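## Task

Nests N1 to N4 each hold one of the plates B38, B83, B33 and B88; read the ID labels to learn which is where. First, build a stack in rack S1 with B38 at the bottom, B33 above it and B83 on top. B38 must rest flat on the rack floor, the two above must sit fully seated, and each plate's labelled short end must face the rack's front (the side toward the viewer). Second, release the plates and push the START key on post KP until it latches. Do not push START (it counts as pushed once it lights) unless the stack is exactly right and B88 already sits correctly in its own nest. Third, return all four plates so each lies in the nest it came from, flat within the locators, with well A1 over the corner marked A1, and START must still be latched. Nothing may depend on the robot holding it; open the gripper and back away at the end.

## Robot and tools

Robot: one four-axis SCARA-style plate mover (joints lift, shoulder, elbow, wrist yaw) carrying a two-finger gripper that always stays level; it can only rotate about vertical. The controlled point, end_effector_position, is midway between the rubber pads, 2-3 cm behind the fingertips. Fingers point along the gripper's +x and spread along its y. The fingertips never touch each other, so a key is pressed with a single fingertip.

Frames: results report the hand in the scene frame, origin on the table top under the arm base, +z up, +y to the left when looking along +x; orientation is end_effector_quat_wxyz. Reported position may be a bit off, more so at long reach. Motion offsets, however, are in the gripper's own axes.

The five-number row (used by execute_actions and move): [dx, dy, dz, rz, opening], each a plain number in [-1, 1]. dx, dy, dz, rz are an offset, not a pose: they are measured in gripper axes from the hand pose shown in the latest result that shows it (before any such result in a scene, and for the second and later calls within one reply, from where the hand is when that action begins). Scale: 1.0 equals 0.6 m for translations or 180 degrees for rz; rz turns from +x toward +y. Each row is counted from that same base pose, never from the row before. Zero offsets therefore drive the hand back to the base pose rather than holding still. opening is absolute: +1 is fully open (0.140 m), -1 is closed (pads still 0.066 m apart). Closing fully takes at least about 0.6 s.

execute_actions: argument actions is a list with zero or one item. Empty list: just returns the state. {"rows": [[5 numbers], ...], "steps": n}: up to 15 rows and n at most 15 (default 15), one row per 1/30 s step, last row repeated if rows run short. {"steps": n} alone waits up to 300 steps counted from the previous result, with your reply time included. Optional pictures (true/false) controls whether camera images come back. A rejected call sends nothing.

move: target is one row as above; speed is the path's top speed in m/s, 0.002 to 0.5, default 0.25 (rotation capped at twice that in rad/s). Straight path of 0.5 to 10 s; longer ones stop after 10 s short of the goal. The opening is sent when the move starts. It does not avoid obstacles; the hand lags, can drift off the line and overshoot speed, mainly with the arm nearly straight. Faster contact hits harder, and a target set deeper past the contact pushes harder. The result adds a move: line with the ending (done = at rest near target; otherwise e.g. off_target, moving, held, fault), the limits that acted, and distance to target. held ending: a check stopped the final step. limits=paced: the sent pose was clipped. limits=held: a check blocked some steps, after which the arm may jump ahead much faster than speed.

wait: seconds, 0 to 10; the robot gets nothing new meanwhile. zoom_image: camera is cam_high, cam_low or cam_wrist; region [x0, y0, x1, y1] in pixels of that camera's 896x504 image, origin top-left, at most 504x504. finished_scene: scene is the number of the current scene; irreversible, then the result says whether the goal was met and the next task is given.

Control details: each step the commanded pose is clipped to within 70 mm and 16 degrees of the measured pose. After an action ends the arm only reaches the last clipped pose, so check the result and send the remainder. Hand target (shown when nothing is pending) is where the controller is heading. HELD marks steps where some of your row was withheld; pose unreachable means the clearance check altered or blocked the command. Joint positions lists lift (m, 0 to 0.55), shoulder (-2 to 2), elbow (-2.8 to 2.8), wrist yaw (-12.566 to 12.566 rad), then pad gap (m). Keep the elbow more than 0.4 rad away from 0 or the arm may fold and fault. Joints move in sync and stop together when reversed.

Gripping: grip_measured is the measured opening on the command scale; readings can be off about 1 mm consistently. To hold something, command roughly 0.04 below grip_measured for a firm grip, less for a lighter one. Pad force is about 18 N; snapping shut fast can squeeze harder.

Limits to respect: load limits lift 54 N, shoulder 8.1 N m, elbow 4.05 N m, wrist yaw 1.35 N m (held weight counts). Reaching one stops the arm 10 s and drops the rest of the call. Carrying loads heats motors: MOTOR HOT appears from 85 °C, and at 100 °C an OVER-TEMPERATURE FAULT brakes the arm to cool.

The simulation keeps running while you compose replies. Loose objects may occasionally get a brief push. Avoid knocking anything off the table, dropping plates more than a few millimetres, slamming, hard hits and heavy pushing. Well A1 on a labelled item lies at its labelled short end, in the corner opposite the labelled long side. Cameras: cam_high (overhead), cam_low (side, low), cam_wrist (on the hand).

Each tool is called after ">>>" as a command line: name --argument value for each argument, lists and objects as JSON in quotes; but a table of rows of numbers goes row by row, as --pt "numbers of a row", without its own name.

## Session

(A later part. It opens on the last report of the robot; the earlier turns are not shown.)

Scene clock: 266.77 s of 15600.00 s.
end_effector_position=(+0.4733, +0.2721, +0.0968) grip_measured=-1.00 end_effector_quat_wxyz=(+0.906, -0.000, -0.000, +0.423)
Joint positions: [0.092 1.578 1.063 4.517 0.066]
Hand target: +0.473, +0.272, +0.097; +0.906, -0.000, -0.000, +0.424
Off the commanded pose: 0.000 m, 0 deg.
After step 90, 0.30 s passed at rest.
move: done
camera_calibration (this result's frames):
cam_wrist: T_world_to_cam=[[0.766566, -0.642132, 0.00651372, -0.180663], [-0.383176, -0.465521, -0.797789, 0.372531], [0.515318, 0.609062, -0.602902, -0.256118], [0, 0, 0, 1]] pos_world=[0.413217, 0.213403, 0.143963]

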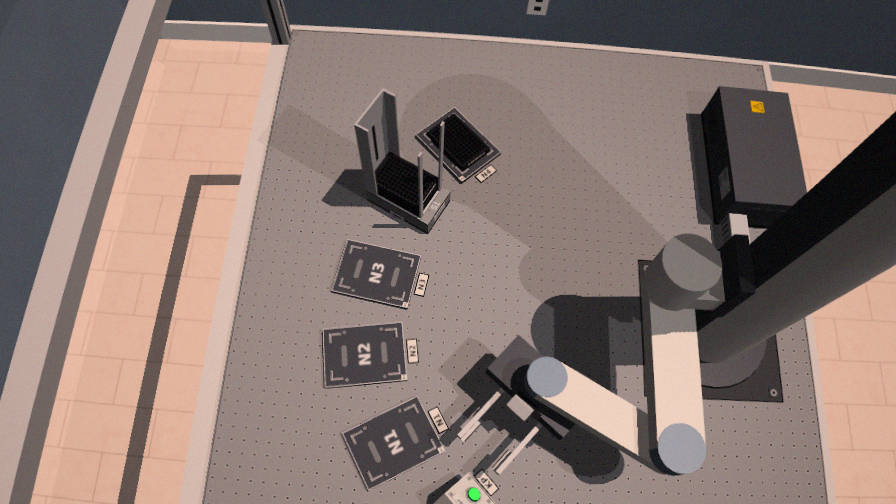

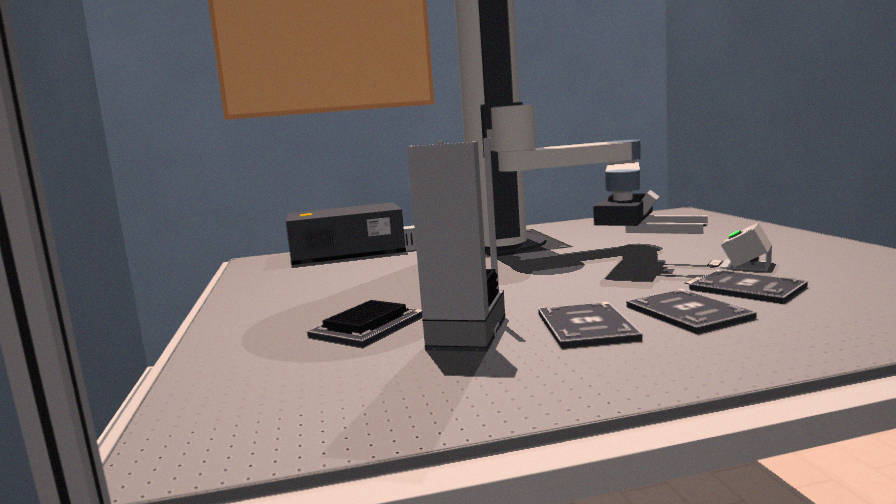

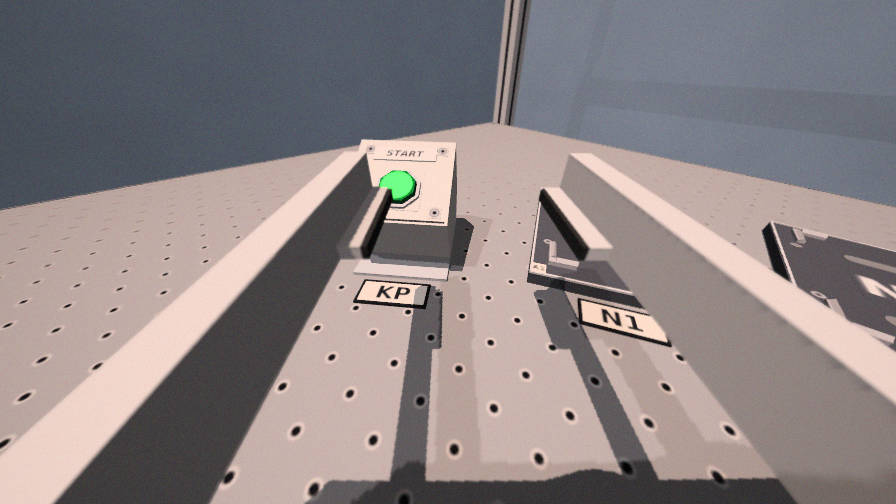

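>>> move --target '[-0.5319,-0.5399,-0.001,-0.4307,0.2]'

>>> move --target '[0.283,0,0,0,0.2]' --speed 0.12

Scene clock: 273.10 s of 15600.00 s.
end_effector_position=(+0.5173, -0.1807, +0.0962) grip_measured=+0.20 end_effector_quat_wxyz=(+0.972, -0.000, -0.000, -0.237)
Joint positions: [0.091 0.448 0.979 4.378 0.11 ]
Hand target: +0.517, -0.181, +0.096; +0.972, -0.000, -0.000, -0.237
Off the commanded pose: 0.000 m, 0 deg.
After step 90, 0.27 s passed at rest.
move: done
camera_calibration (this result's frames):
cam_wrist: T_world_to_cam=[[-0.461375, -0.887181, 0.00651372, 0.0858429], [-0.537304, 0.273565, -0.797789, 0.391437], [0.706001, -0.37158, -0.602902, -0.279143], [0, 0, 0, 1]] pos_world=[0.447002, -0.134649, 0.143429]

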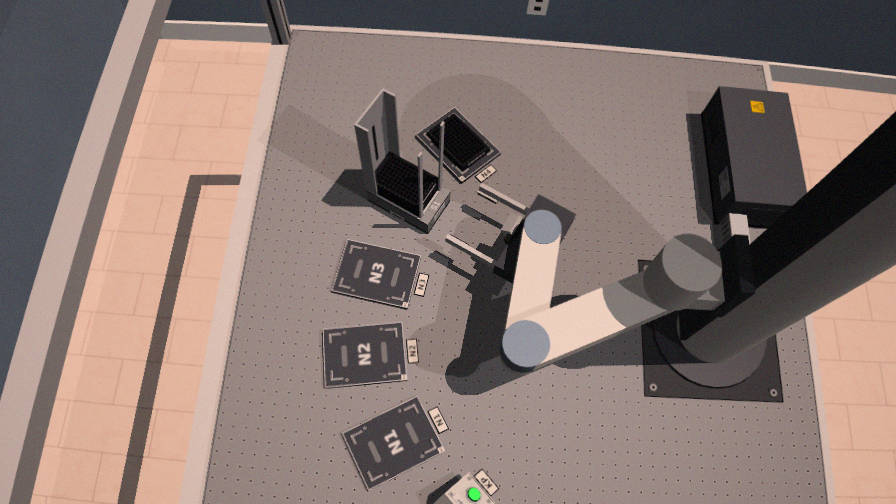

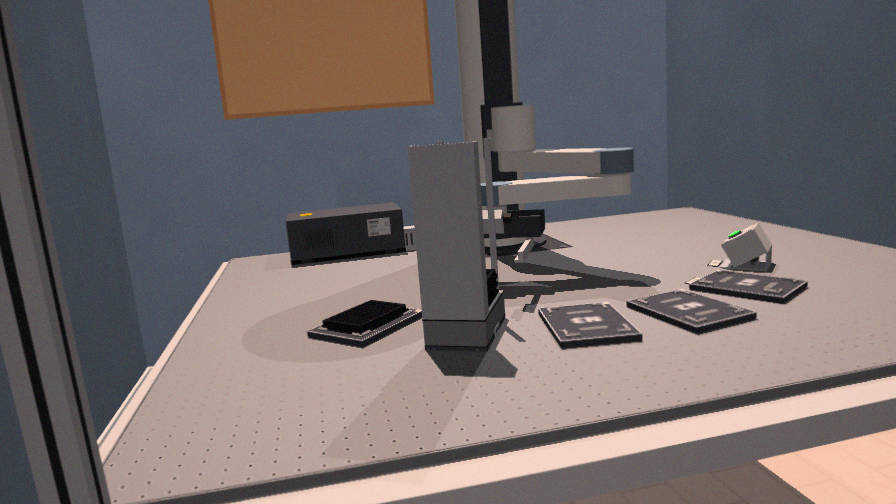

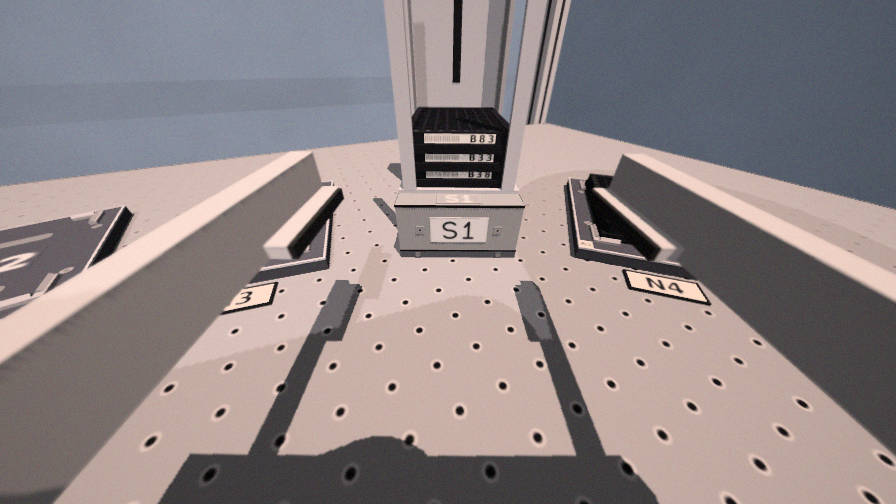

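Scene clock: 274.83 s of 15600.00 s.
end_effector_position=(+0.6680, -0.2588, +0.0962) grip_measured=+0.20 end_effector_quat_wxyz=(+0.972, -0.000, -0.000, -0.237)
Joint positions: [0.091 0.101 1.855 3.849 0.11 ]
Hand target: +0.668, -0.259, +0.096; +0.972, -0.000, -0.000, -0.237
Off the commanded pose: 0.000 m, 0 deg.
move: done
camera_calibration (this result's frames):
cam_wrist: T_world_to_cam=[[-0.461202, -0.887271, 0.00651372, 0.0859487], [-0.537357, 0.27346, -0.797789, 0.493816], [0.706074, -0.371442, -0.602902, -0.414612], [0, 0, 0, 1]] pos_world=[0.597742, -0.212784, 0.143431]

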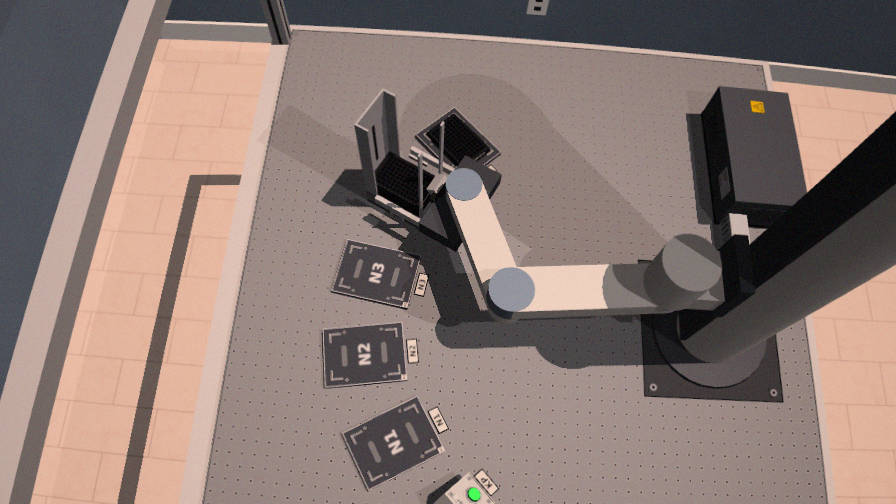

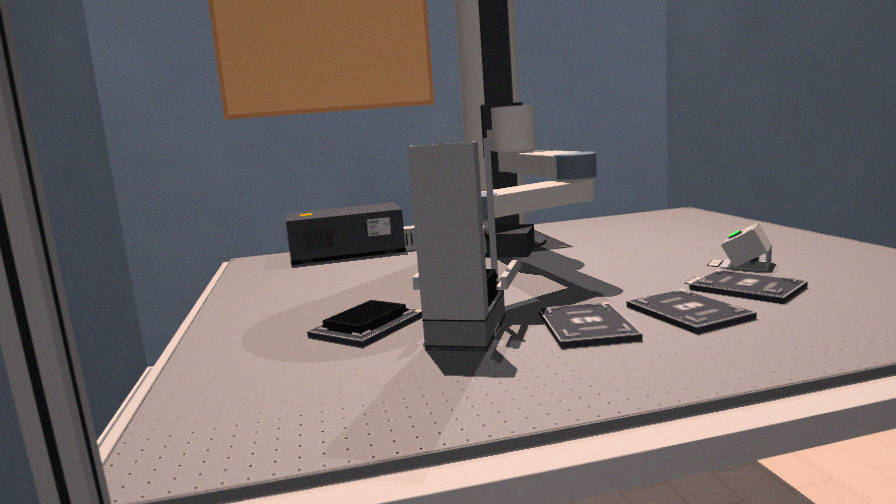

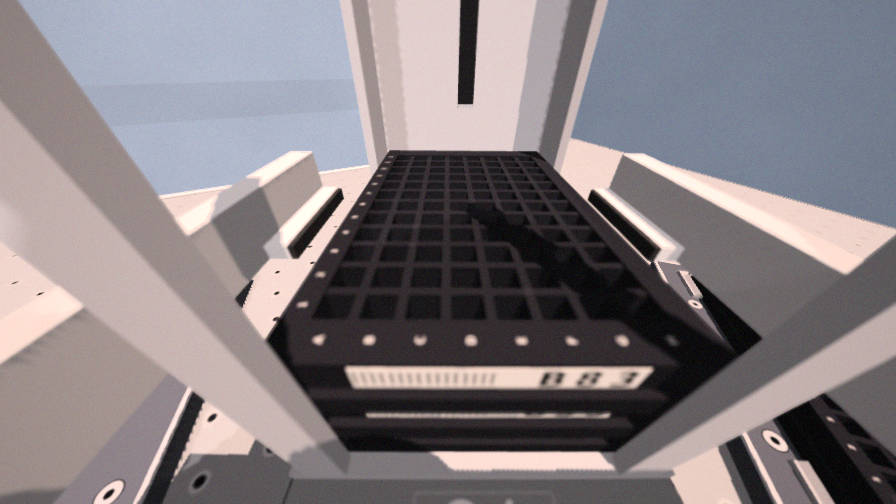

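>>> move --target '[-0.001,0,0,0,0.2]'

>>> move --target '[0,0,0,0,-0.6]'

>>> move --target '[0,0,0.41,0,-0.6]' --speed 0.08

>>> move --target '[-0.0763,0.3055,0,0.1009,-0.6]' --speed 0.15

>>> move --target '[0,0,-0.495,0,-0.6]' --speed 0.2

Scene clock: 283.57 s of 15600.00 s.
end_effector_position=(+0.6674, -0.2586, +0.0962) grip_measured=+0.20 end_effector_quat_wxyz=(+0.972, -0.000, -0.000, -0.237)
Joint positions: [0.091 0.102 1.852 3.851 0.11 ]
Hand target: +0.667, -0.258, +0.096; +0.972, -0.000, -0.000, -0.237
Off the commanded pose: 0.000 m, 0 deg.
After step 90, 5.03 s passed at rest.
move: done
camera_calibration (this result's frames):
cam_wrist: T_world_to_cam=[[-0.461465, -0.887135, 0.00651372, 0.0860618], [-0.537276, 0.273619, -0.797789, 0.493452], [0.705964, -0.371651, -0.602902, -0.414129], [0, 0, 0, 1]] pos_world=[0.597194, -0.212581, 0.143431]

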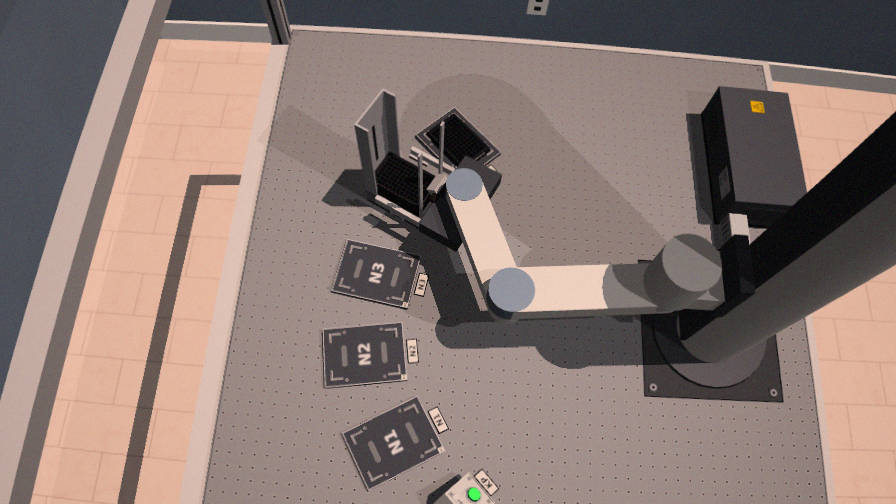

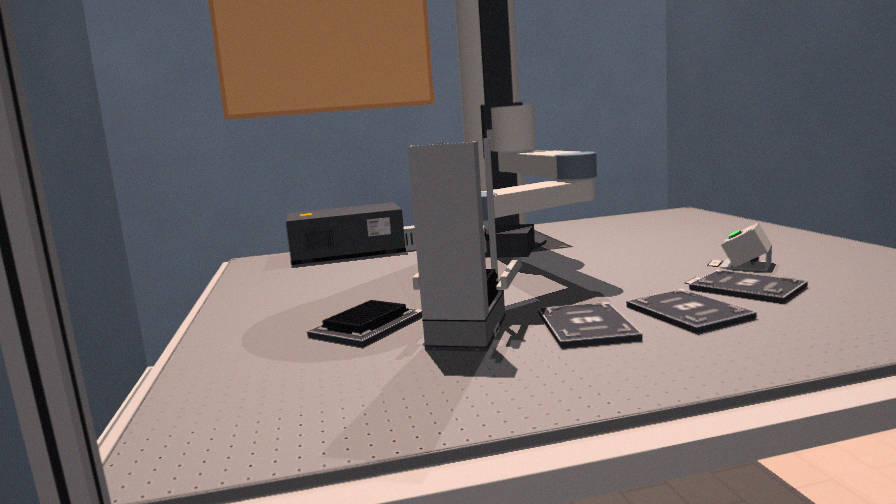

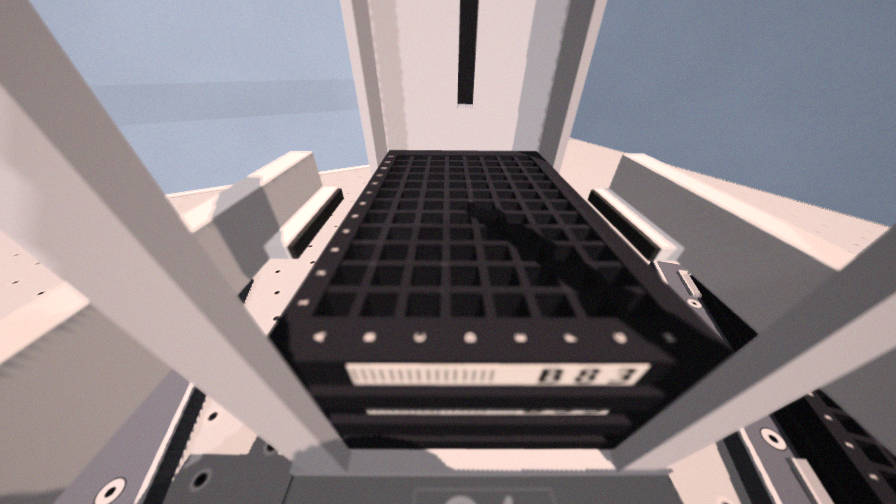

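Scene clock: 284.07 s of 15600.00 s.
end_effector_position=(+0.6674, -0.2586, +0.0962) grip_measured=-0.49 end_effector_quat_wxyz=(+0.971, -0.000, -0.000, -0.237)
Joint positions: [0.091 0.102 1.852 3.851 0.085]
Hand target: +0.667, -0.259, +0.096; +0.972, -0.000, -0.000, -0.237
Off the commanded pose: 0.000 m, 0 deg.
move: done
camera_calibration (this result's frames):
cam_wrist: T_world_to_cam=[[-0.461483, -0.887125, 0.00651372, 0.086065], [-0.537271, 0.27363, -0.797789, 0.493451], [0.705956, -0.371665, -0.602902, -0.414127], [0, 0, 0, 1]] pos_world=[0.59719, -0.212589, 0.143431]

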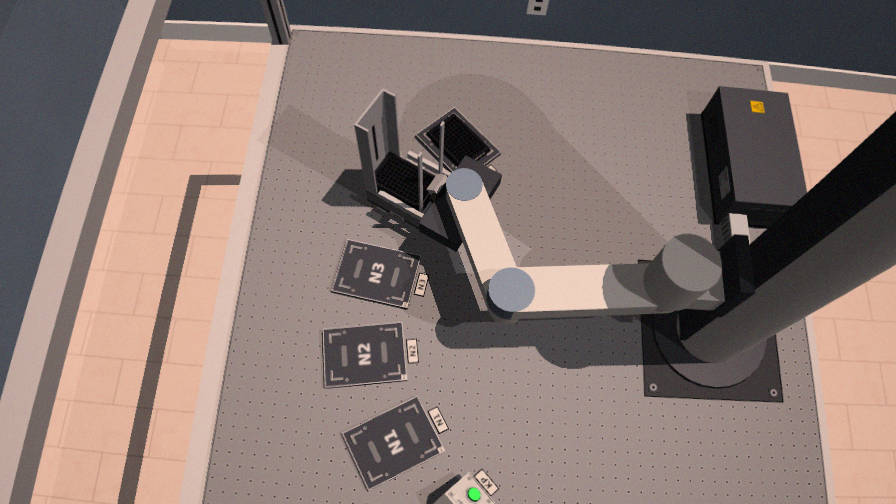

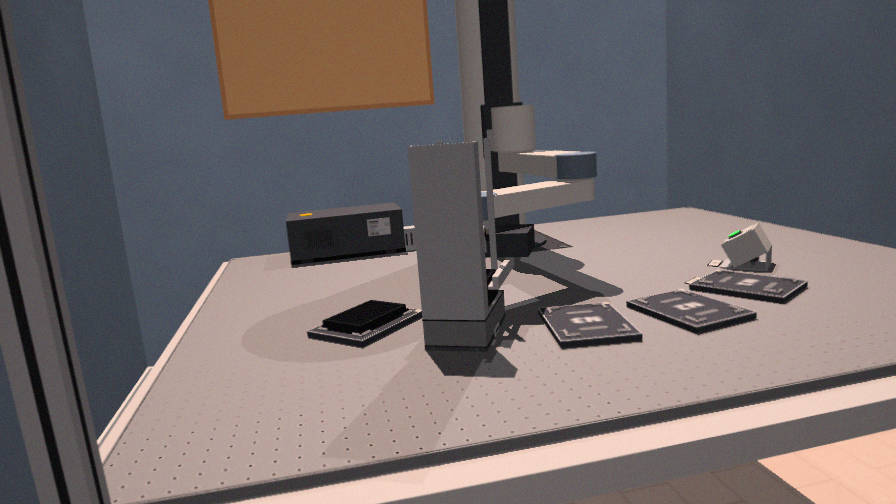

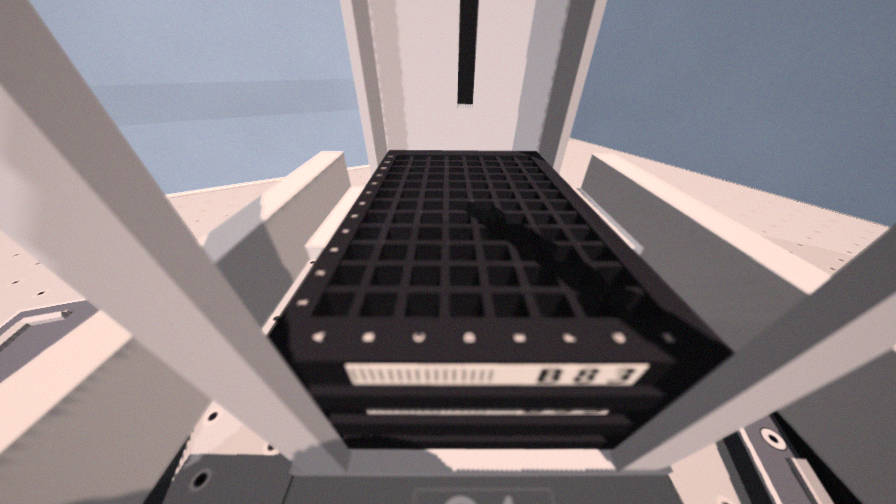

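Scene clock: 287.43 s of 15600.00 s.
end_effector_position=(+0.6675, -0.2586, +0.3423) grip_measured=-0.49 end_effector_quat_wxyz=(+0.972, -0.000, -0.000, -0.237)
Joint positions: [0.337 0.102 1.852 3.851 0.085]
Hand target: +0.667, -0.259, +0.342; +0.971, -0.000, -0.000, -0.237
Off the commanded pose: 0.000 m, 0 deg.
move: done
camera_calibration (this result's frames):
cam_wrist: T_world_to_cam=[[-0.461443, -0.887146, 0.00651372, 0.0844452], [-0.537283, 0.273606, -0.797789, 0.689755], [0.705973, -0.371634, -0.602902, -0.265788], [0, 0, 0, 1]] pos_world=[0.597199, -0.212582, 0.389485]

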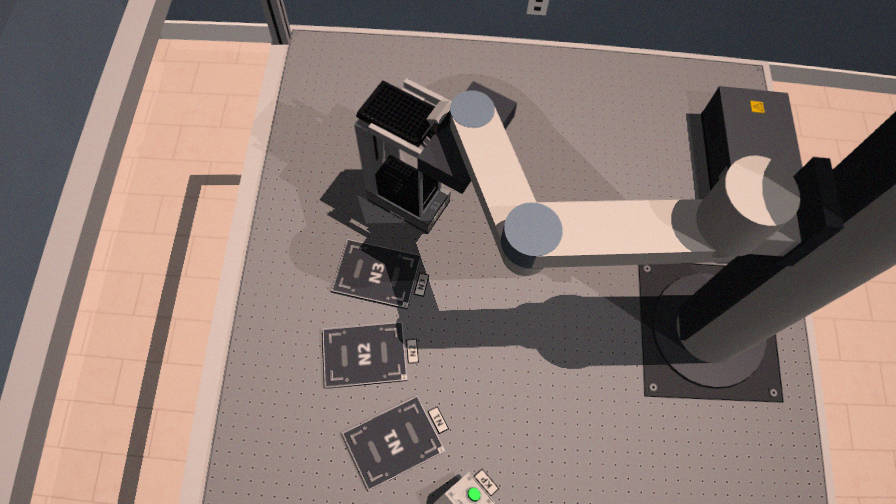

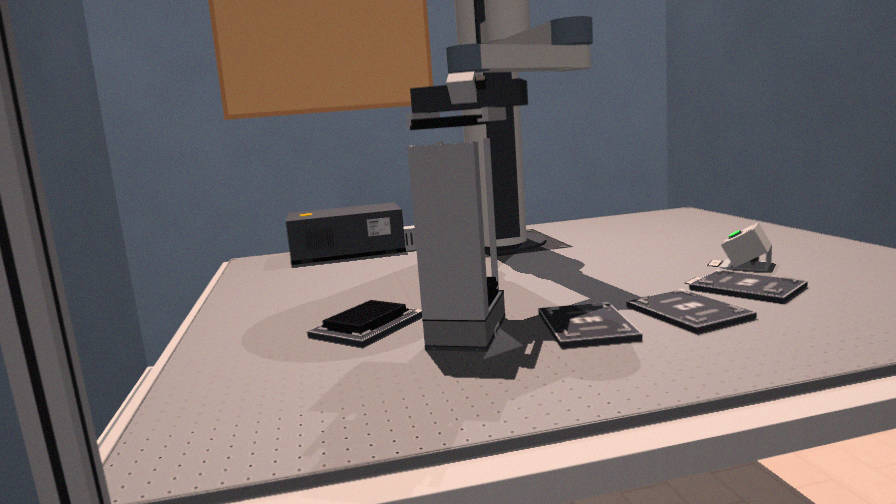

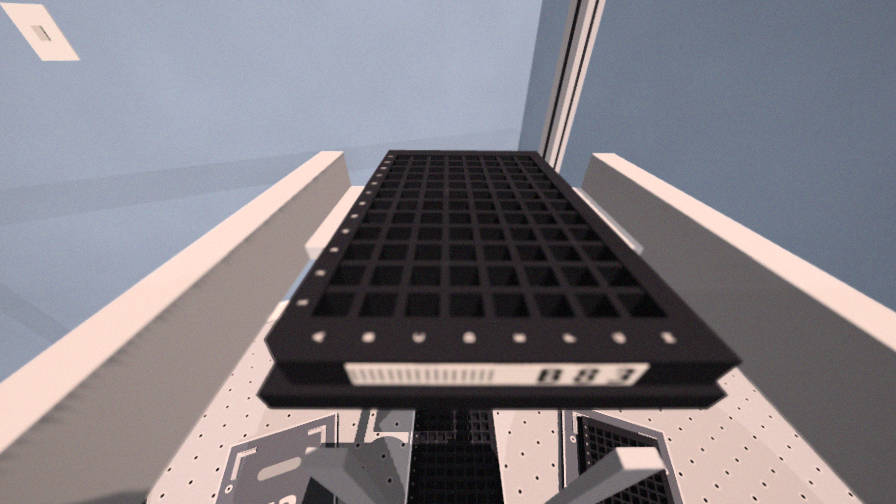

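Scene clock: 289.00 s of 15600.00 s.
end_effector_position=(+0.7112, -0.0746, +0.3423) grip_measured=-0.49 end_effector_quat_wxyz=(+0.997, -0.000, -0.000, -0.080)
Joint positions: [0.337 0.497 1.759 3.866 0.085]
Hand target: +0.711, -0.075, +0.342; +0.997, -0.000, -0.000, -0.081
Off the commanded pose: 0.000 m, 0 deg.
move: done
camera_calibration (this result's frames):
cam_wrist: T_world_to_cam=[[-0.161369, -0.986873, 0.00651372, 0.0470155], [-0.595851, 0.0921652, -0.797789, 0.69106], [0.786716, -0.13262, -0.602902, -0.267919], [0, 0, 0, 1]] pos_world=[0.630132, -0.0528247, 0.389485]

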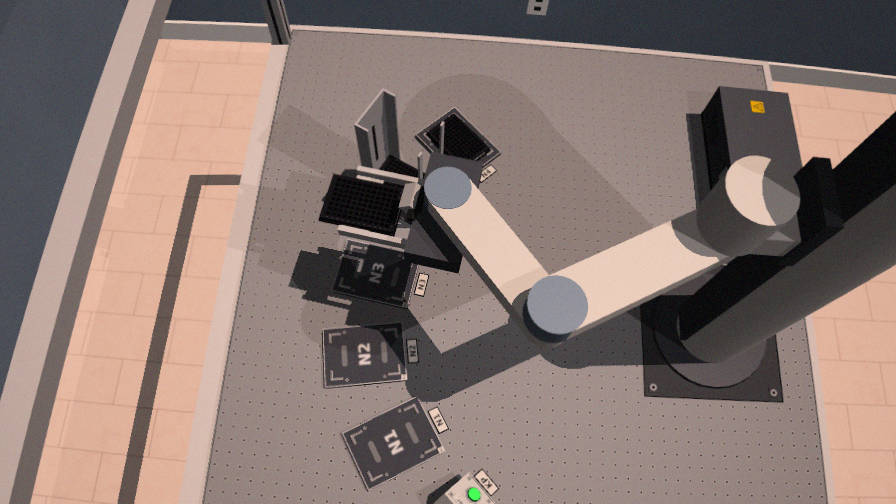

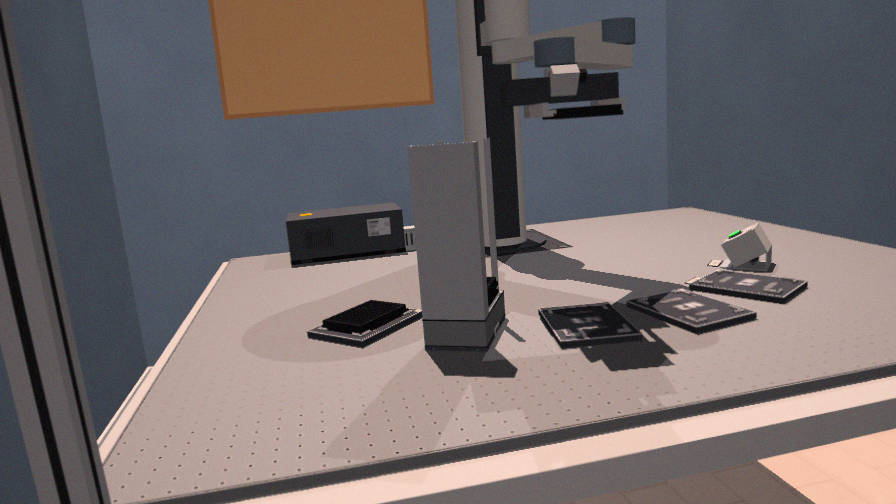

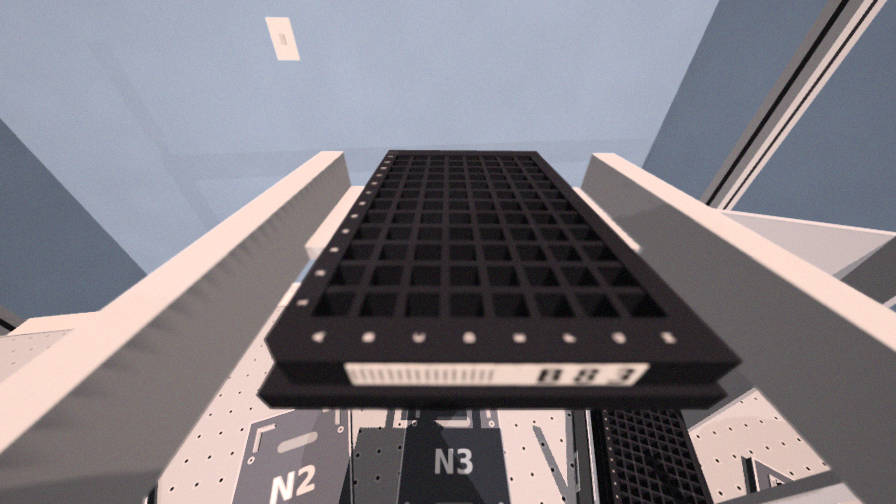

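Scene clock: 290.87 s of 15600.00 s.
end_effector_position=(+0.7112, -0.0746, +0.0452) grip_measured=-0.49 end_effector_quat_wxyz=(+0.997, -0.000, -0.000, -0.080)
Joint positions: [0.04  0.497 1.759 3.866 0.085]
Hand target: +0.711, -0.075, +0.045; +0.997, -0.000, -0.000, -0.080
Off the commanded pose: 0.000 m, 0 deg.
move: done
camera_calibration (this result's frames):
cam_wrist: T_world_to_cam=[[-0.161402, -0.986867, 0.00651372, 0.0489641], [-0.595848, 0.092185, -0.797789, 0.45405], [0.786711, -0.132646, -0.602902, -0.447023], [0, 0, 0, 1]] pos_world=[0.630126, -0.0528312, 0.0924053]

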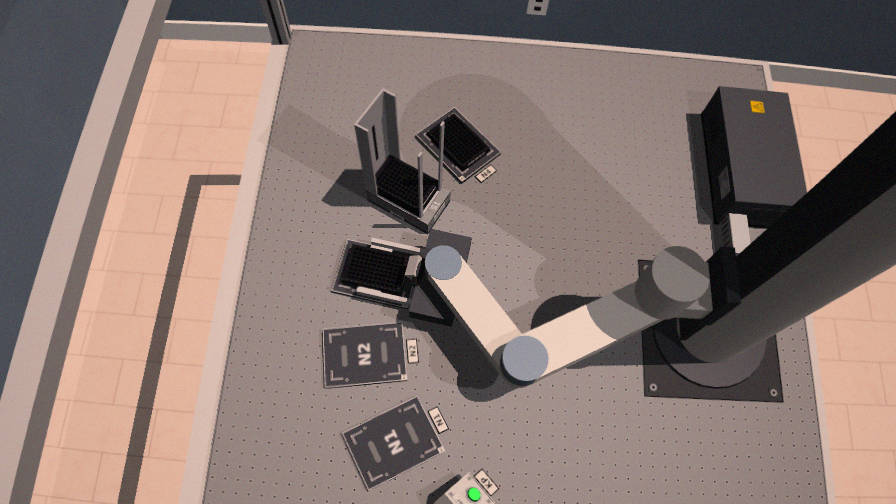

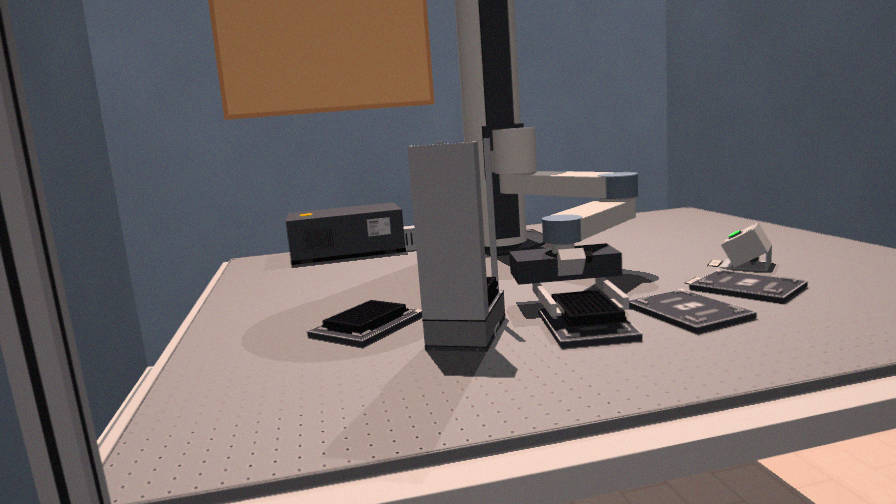

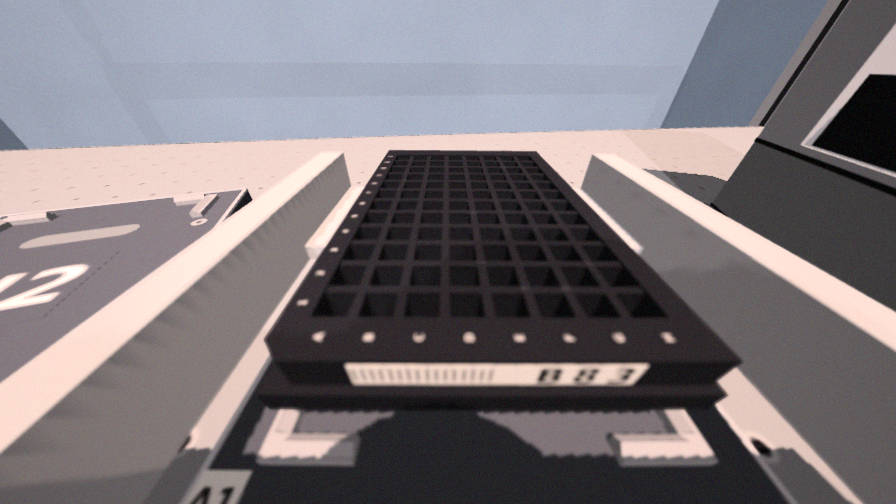

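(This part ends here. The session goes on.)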